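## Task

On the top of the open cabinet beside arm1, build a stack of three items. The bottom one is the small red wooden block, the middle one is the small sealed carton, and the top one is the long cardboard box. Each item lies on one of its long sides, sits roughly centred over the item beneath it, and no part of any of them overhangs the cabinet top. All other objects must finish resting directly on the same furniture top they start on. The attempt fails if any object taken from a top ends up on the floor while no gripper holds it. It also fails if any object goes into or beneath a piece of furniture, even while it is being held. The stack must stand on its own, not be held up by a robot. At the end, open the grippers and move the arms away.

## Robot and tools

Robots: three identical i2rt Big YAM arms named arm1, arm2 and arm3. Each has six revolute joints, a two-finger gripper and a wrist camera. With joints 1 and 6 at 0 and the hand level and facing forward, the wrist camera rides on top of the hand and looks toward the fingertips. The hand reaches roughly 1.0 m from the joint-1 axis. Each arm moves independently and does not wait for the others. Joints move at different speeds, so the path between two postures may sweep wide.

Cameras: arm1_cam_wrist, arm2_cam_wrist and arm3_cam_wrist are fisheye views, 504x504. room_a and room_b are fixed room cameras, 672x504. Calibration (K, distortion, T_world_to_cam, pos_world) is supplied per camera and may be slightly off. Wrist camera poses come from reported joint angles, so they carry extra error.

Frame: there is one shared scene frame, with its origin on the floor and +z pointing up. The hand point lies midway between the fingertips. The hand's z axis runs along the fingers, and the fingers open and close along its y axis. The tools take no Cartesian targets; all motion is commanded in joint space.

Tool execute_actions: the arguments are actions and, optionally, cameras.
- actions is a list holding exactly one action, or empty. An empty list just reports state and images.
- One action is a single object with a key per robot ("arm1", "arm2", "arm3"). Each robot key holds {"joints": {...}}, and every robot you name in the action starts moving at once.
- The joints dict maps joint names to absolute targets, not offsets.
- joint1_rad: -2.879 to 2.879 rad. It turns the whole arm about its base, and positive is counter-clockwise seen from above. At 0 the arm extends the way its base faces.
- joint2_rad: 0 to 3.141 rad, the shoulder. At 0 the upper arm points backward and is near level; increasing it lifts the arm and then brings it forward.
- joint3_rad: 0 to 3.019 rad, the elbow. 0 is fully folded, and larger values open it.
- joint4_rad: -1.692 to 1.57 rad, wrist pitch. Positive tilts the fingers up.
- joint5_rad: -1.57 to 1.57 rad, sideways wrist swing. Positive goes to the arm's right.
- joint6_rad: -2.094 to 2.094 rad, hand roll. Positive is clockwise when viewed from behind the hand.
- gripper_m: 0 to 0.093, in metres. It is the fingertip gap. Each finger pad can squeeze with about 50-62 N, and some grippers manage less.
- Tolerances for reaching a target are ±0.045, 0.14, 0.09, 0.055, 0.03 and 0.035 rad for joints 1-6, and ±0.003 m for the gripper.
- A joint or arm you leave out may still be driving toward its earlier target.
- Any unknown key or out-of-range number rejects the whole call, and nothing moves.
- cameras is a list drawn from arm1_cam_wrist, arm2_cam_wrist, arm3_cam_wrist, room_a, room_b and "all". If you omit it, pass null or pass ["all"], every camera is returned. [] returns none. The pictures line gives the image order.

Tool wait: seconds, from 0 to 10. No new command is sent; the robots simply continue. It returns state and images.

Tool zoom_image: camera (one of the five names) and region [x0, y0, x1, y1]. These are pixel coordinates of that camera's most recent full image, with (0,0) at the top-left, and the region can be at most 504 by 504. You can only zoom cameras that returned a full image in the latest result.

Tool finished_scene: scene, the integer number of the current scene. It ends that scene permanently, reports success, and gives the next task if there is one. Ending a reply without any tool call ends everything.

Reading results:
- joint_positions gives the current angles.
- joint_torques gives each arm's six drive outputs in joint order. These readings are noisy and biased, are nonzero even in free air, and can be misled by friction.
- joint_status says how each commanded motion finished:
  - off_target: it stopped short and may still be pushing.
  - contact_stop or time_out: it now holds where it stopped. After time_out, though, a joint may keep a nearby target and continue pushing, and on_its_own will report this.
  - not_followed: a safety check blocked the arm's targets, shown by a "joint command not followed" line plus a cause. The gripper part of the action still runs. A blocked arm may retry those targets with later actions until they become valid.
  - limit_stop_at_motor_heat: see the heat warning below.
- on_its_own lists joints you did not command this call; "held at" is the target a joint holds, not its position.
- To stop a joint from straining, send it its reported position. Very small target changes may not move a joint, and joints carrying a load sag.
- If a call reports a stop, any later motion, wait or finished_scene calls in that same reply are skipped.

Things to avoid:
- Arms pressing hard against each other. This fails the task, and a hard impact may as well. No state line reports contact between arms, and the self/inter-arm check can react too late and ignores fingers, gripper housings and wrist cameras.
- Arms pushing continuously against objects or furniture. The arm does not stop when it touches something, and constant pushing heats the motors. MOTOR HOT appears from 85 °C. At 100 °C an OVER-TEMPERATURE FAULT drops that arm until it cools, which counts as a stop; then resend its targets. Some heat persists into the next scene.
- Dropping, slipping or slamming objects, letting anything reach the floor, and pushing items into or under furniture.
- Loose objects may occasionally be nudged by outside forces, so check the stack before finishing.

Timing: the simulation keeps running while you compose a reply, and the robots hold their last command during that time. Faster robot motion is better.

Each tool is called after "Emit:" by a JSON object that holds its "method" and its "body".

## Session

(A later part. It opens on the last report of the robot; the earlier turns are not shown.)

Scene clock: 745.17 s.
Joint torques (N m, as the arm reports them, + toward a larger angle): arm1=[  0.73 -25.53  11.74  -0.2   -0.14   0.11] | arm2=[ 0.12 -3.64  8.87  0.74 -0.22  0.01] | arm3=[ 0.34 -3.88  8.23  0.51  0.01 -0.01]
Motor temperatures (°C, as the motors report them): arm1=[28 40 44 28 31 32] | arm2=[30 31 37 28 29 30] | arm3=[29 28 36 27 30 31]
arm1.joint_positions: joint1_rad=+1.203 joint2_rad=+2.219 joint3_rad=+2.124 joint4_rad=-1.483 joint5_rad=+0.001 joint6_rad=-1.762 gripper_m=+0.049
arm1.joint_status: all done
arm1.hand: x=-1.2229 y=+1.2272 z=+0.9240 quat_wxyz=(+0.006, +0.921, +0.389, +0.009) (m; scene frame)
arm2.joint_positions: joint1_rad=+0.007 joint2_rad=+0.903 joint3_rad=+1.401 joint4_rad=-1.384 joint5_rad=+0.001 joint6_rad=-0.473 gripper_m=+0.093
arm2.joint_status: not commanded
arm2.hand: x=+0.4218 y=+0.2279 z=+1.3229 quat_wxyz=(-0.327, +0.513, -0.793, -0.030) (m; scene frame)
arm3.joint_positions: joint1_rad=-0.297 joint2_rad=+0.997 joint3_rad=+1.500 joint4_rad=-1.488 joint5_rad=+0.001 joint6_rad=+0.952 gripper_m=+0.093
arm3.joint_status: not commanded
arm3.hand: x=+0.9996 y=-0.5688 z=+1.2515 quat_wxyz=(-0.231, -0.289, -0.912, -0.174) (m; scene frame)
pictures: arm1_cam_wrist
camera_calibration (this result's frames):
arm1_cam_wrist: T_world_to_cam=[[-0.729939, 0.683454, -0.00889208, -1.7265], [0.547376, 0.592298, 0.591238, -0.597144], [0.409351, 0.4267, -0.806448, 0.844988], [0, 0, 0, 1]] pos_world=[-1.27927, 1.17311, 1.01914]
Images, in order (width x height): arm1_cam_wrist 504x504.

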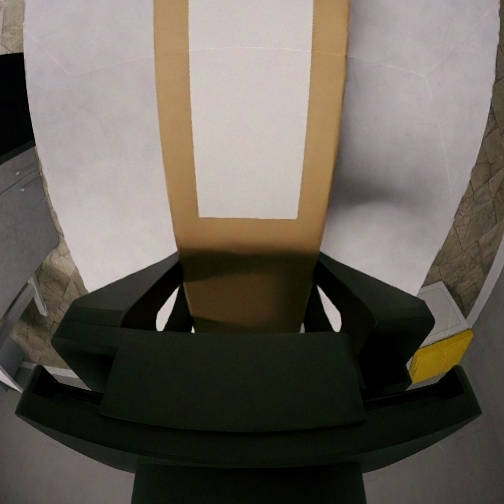

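Emit:
{"method": "execute_actions", "body": {"actions": [{"arm1": {"joints": {"joint2_rad": 2.219, "gripper_m": 0.093}}}], "cameras": ["arm1_cam_wrist"]}}

Emit:
{"method": "execute_actions", "body": {"actions": [{"arm1": {"joints": {"joint2_rad": 1.85}}}], "cameras": ["arm1_cam_wrist", "room_a", "room_b"]}}

Scene clock: 748.03 s.
Joint torques (N m, as the arm reports them, + toward a larger angle): arm1=[  0.68 -26.63  11.82  -0.21  -0.14   0.1 ] | arm2=[ 0.04 -3.51  8.82  0.7  -0.18  0.02] | arm3=[ 0.25 -4.    8.49  0.6  -0.02 -0.01]
Motor temperatures (°C, as the motors report them): arm1=[28 40 44 28 31 32] | arm2=[30 31 37 28 29 30] | arm3=[29 28 36 27 30 31]
arm1.joint_positions: joint1_rad=+1.203 joint2_rad=+2.219 joint3_rad=+2.124 joint4_rad=-1.483 joint5_rad=+0.001 joint6_rad=-1.762 gripper_m=+0.093
arm1.joint_status: all done
arm1.hand: x=-1.2229 y=+1.2272 z=+0.9240 quat_wxyz=(+0.006, +0.921, +0.389, +0.009) (m; scene frame)
arm2.joint_positions: joint1_rad=+0.007 joint2_rad=+0.903 joint3_rad=+1.401 joint4_rad=-1.384 joint5_rad=+0.001 joint6_rad=-0.473 gripper_m=+0.093
arm2.joint_status: not commanded
arm2.hand: x=+0.4218 y=+0.2279 z=+1.3229 quat_wxyz=(-0.327, +0.513, -0.793, -0.030) (m; scene frame)
arm3.joint_positions: joint1_rad=-0.297 joint2_rad=+0.997 joint3_rad=+1.500 joint4_rad=-1.488 joint5_rad=+0.001 joint6_rad=+0.952 gripper_m=+0.093
arm3.joint_status: not commanded
arm3.hand: x=+0.9996 y=-0.5688 z=+1.2515 quat_wxyz=(-0.231, -0.289, -0.912, -0.174) (m; scene frame)
pictures: arm1_cam_wrist
camera_calibration (this result's frames):
arm1_cam_wrist: T_world_to_cam=[[-0.729939, 0.683454, -0.00889208, -1.7265], [0.547376, 0.592298, 0.591238, -0.597144], [0.409351, 0.4267, -0.806448, 0.844988], [0, 0, 0, 1]] pos_world=[-1.27927, 1.17311, 1.01914]
Images, in order (width x height): arm1_cam_wrist 504x504.

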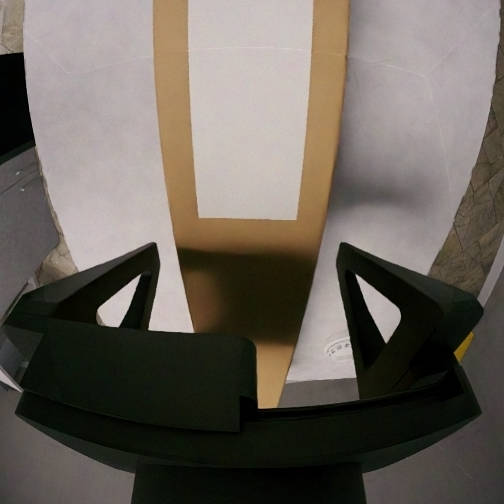

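Scene clock: 749.77 s.
Joint torques (N m, as the arm reports them, + toward a larger angle): arm1=[  0.76 -23.19  10.82   0.46  -0.13   0.14] | arm2=[-0.35 -3.61  8.99  0.78 -0.21  0.03] | arm3=[-0.02 -3.95  8.43  0.6   0.    0.01]
Motor temperatures (°C, as the motors report them): arm1=[28 40 44 28 31 32] | arm2=[30 31 37 28 29 30] | arm3=[29 28 36 27 30 31]
arm1.joint_positions: joint1_rad=+1.203 joint2_rad=+1.867 joint3_rad=+2.138 joint4_rad=-1.483 joint5_rad=+0.001 joint6_rad=-1.762 gripper_m=+0.093
arm1.joint_status: all done
arm1.hand: x=-1.2090 y=+1.2013 z=+1.1596 quat_wxyz=(-0.172, +0.907, +0.384, -0.029) (m; scene frame)
arm2.joint_positions: joint1_rad=+0.007 joint2_rad=+0.903 joint3_rad=+1.401 joint4_rad=-1.384 joint5_rad=+0.001 joint6_rad=-0.473 gripper_m=+0.093
arm2.joint_status: not commanded
arm2.hand: x=+0.4218 y=+0.2279 z=+1.3229 quat_wxyz=(-0.327, +0.513, -0.793, -0.030) (m; scene frame)
arm3.joint_positions: joint1_rad=-0.297 joint2_rad=+0.997 joint3_rad=+1.500 joint4_rad=-1.488 joint5_rad=+0.001 joint6_rad=+0.952 gripper_m=+0.093
arm3.joint_status: not commanded
arm3.hand: x=+0.9996 y=-0.5688 z=+1.2515 quat_wxyz=(-0.231, -0.289, -0.912, -0.174) (m; scene frame)
pictures: arm1_cam_wrist, room_a, room_b
camera_calibration (this result's frames):
arm1_cam_wrist: T_world_to_cam=[[-0.698325, 0.629386, 0.340905, -1.99896], [0.671981, 0.412415, 0.615106, -0.389696], [0.246544, 0.658625, -0.710935, 0.454114], [0, 0, 0, 1]] pos_world=[-1.24602, 1.11974, 1.24401]
Images, in order (width x height): arm1_cam_wrist 504x504, room_a 672x504, room_b 672x504.

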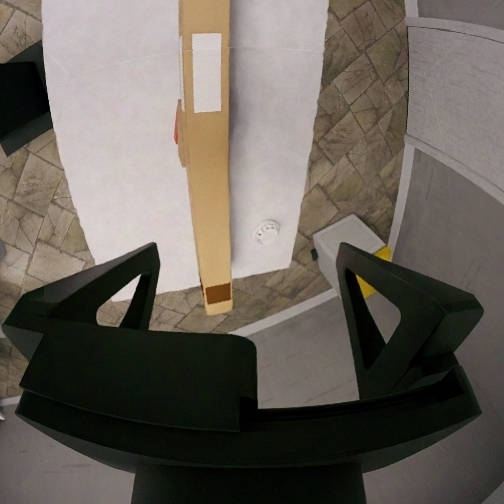

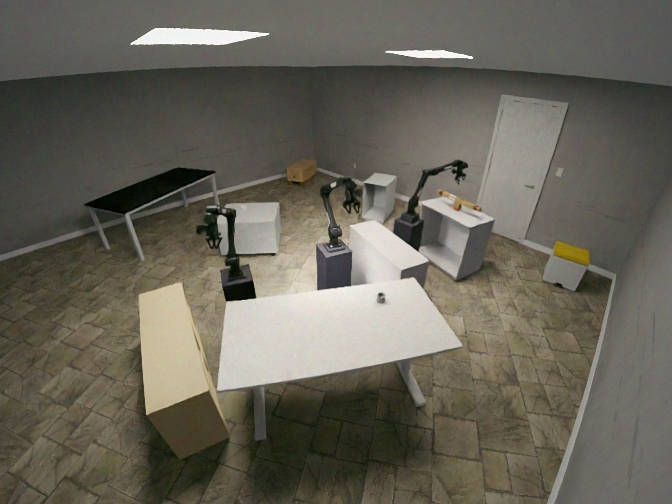

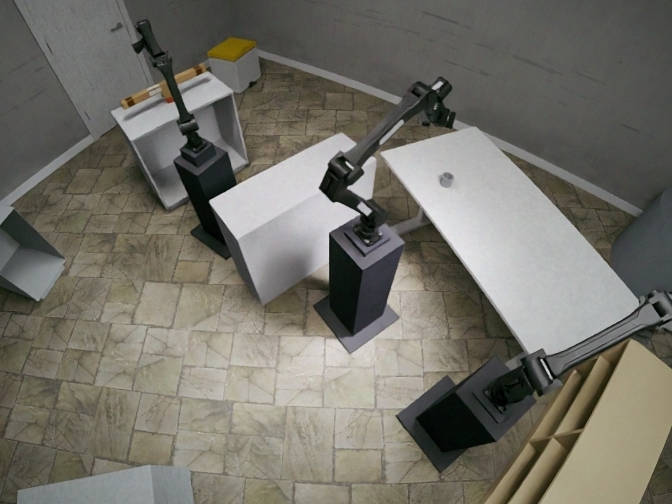

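The box did not shift on release, the stack looks aligned and the arm is clear.

Emit:
{"method": "finished_scene", "body": {"scene": 2}}

The scene is finished: the task was done.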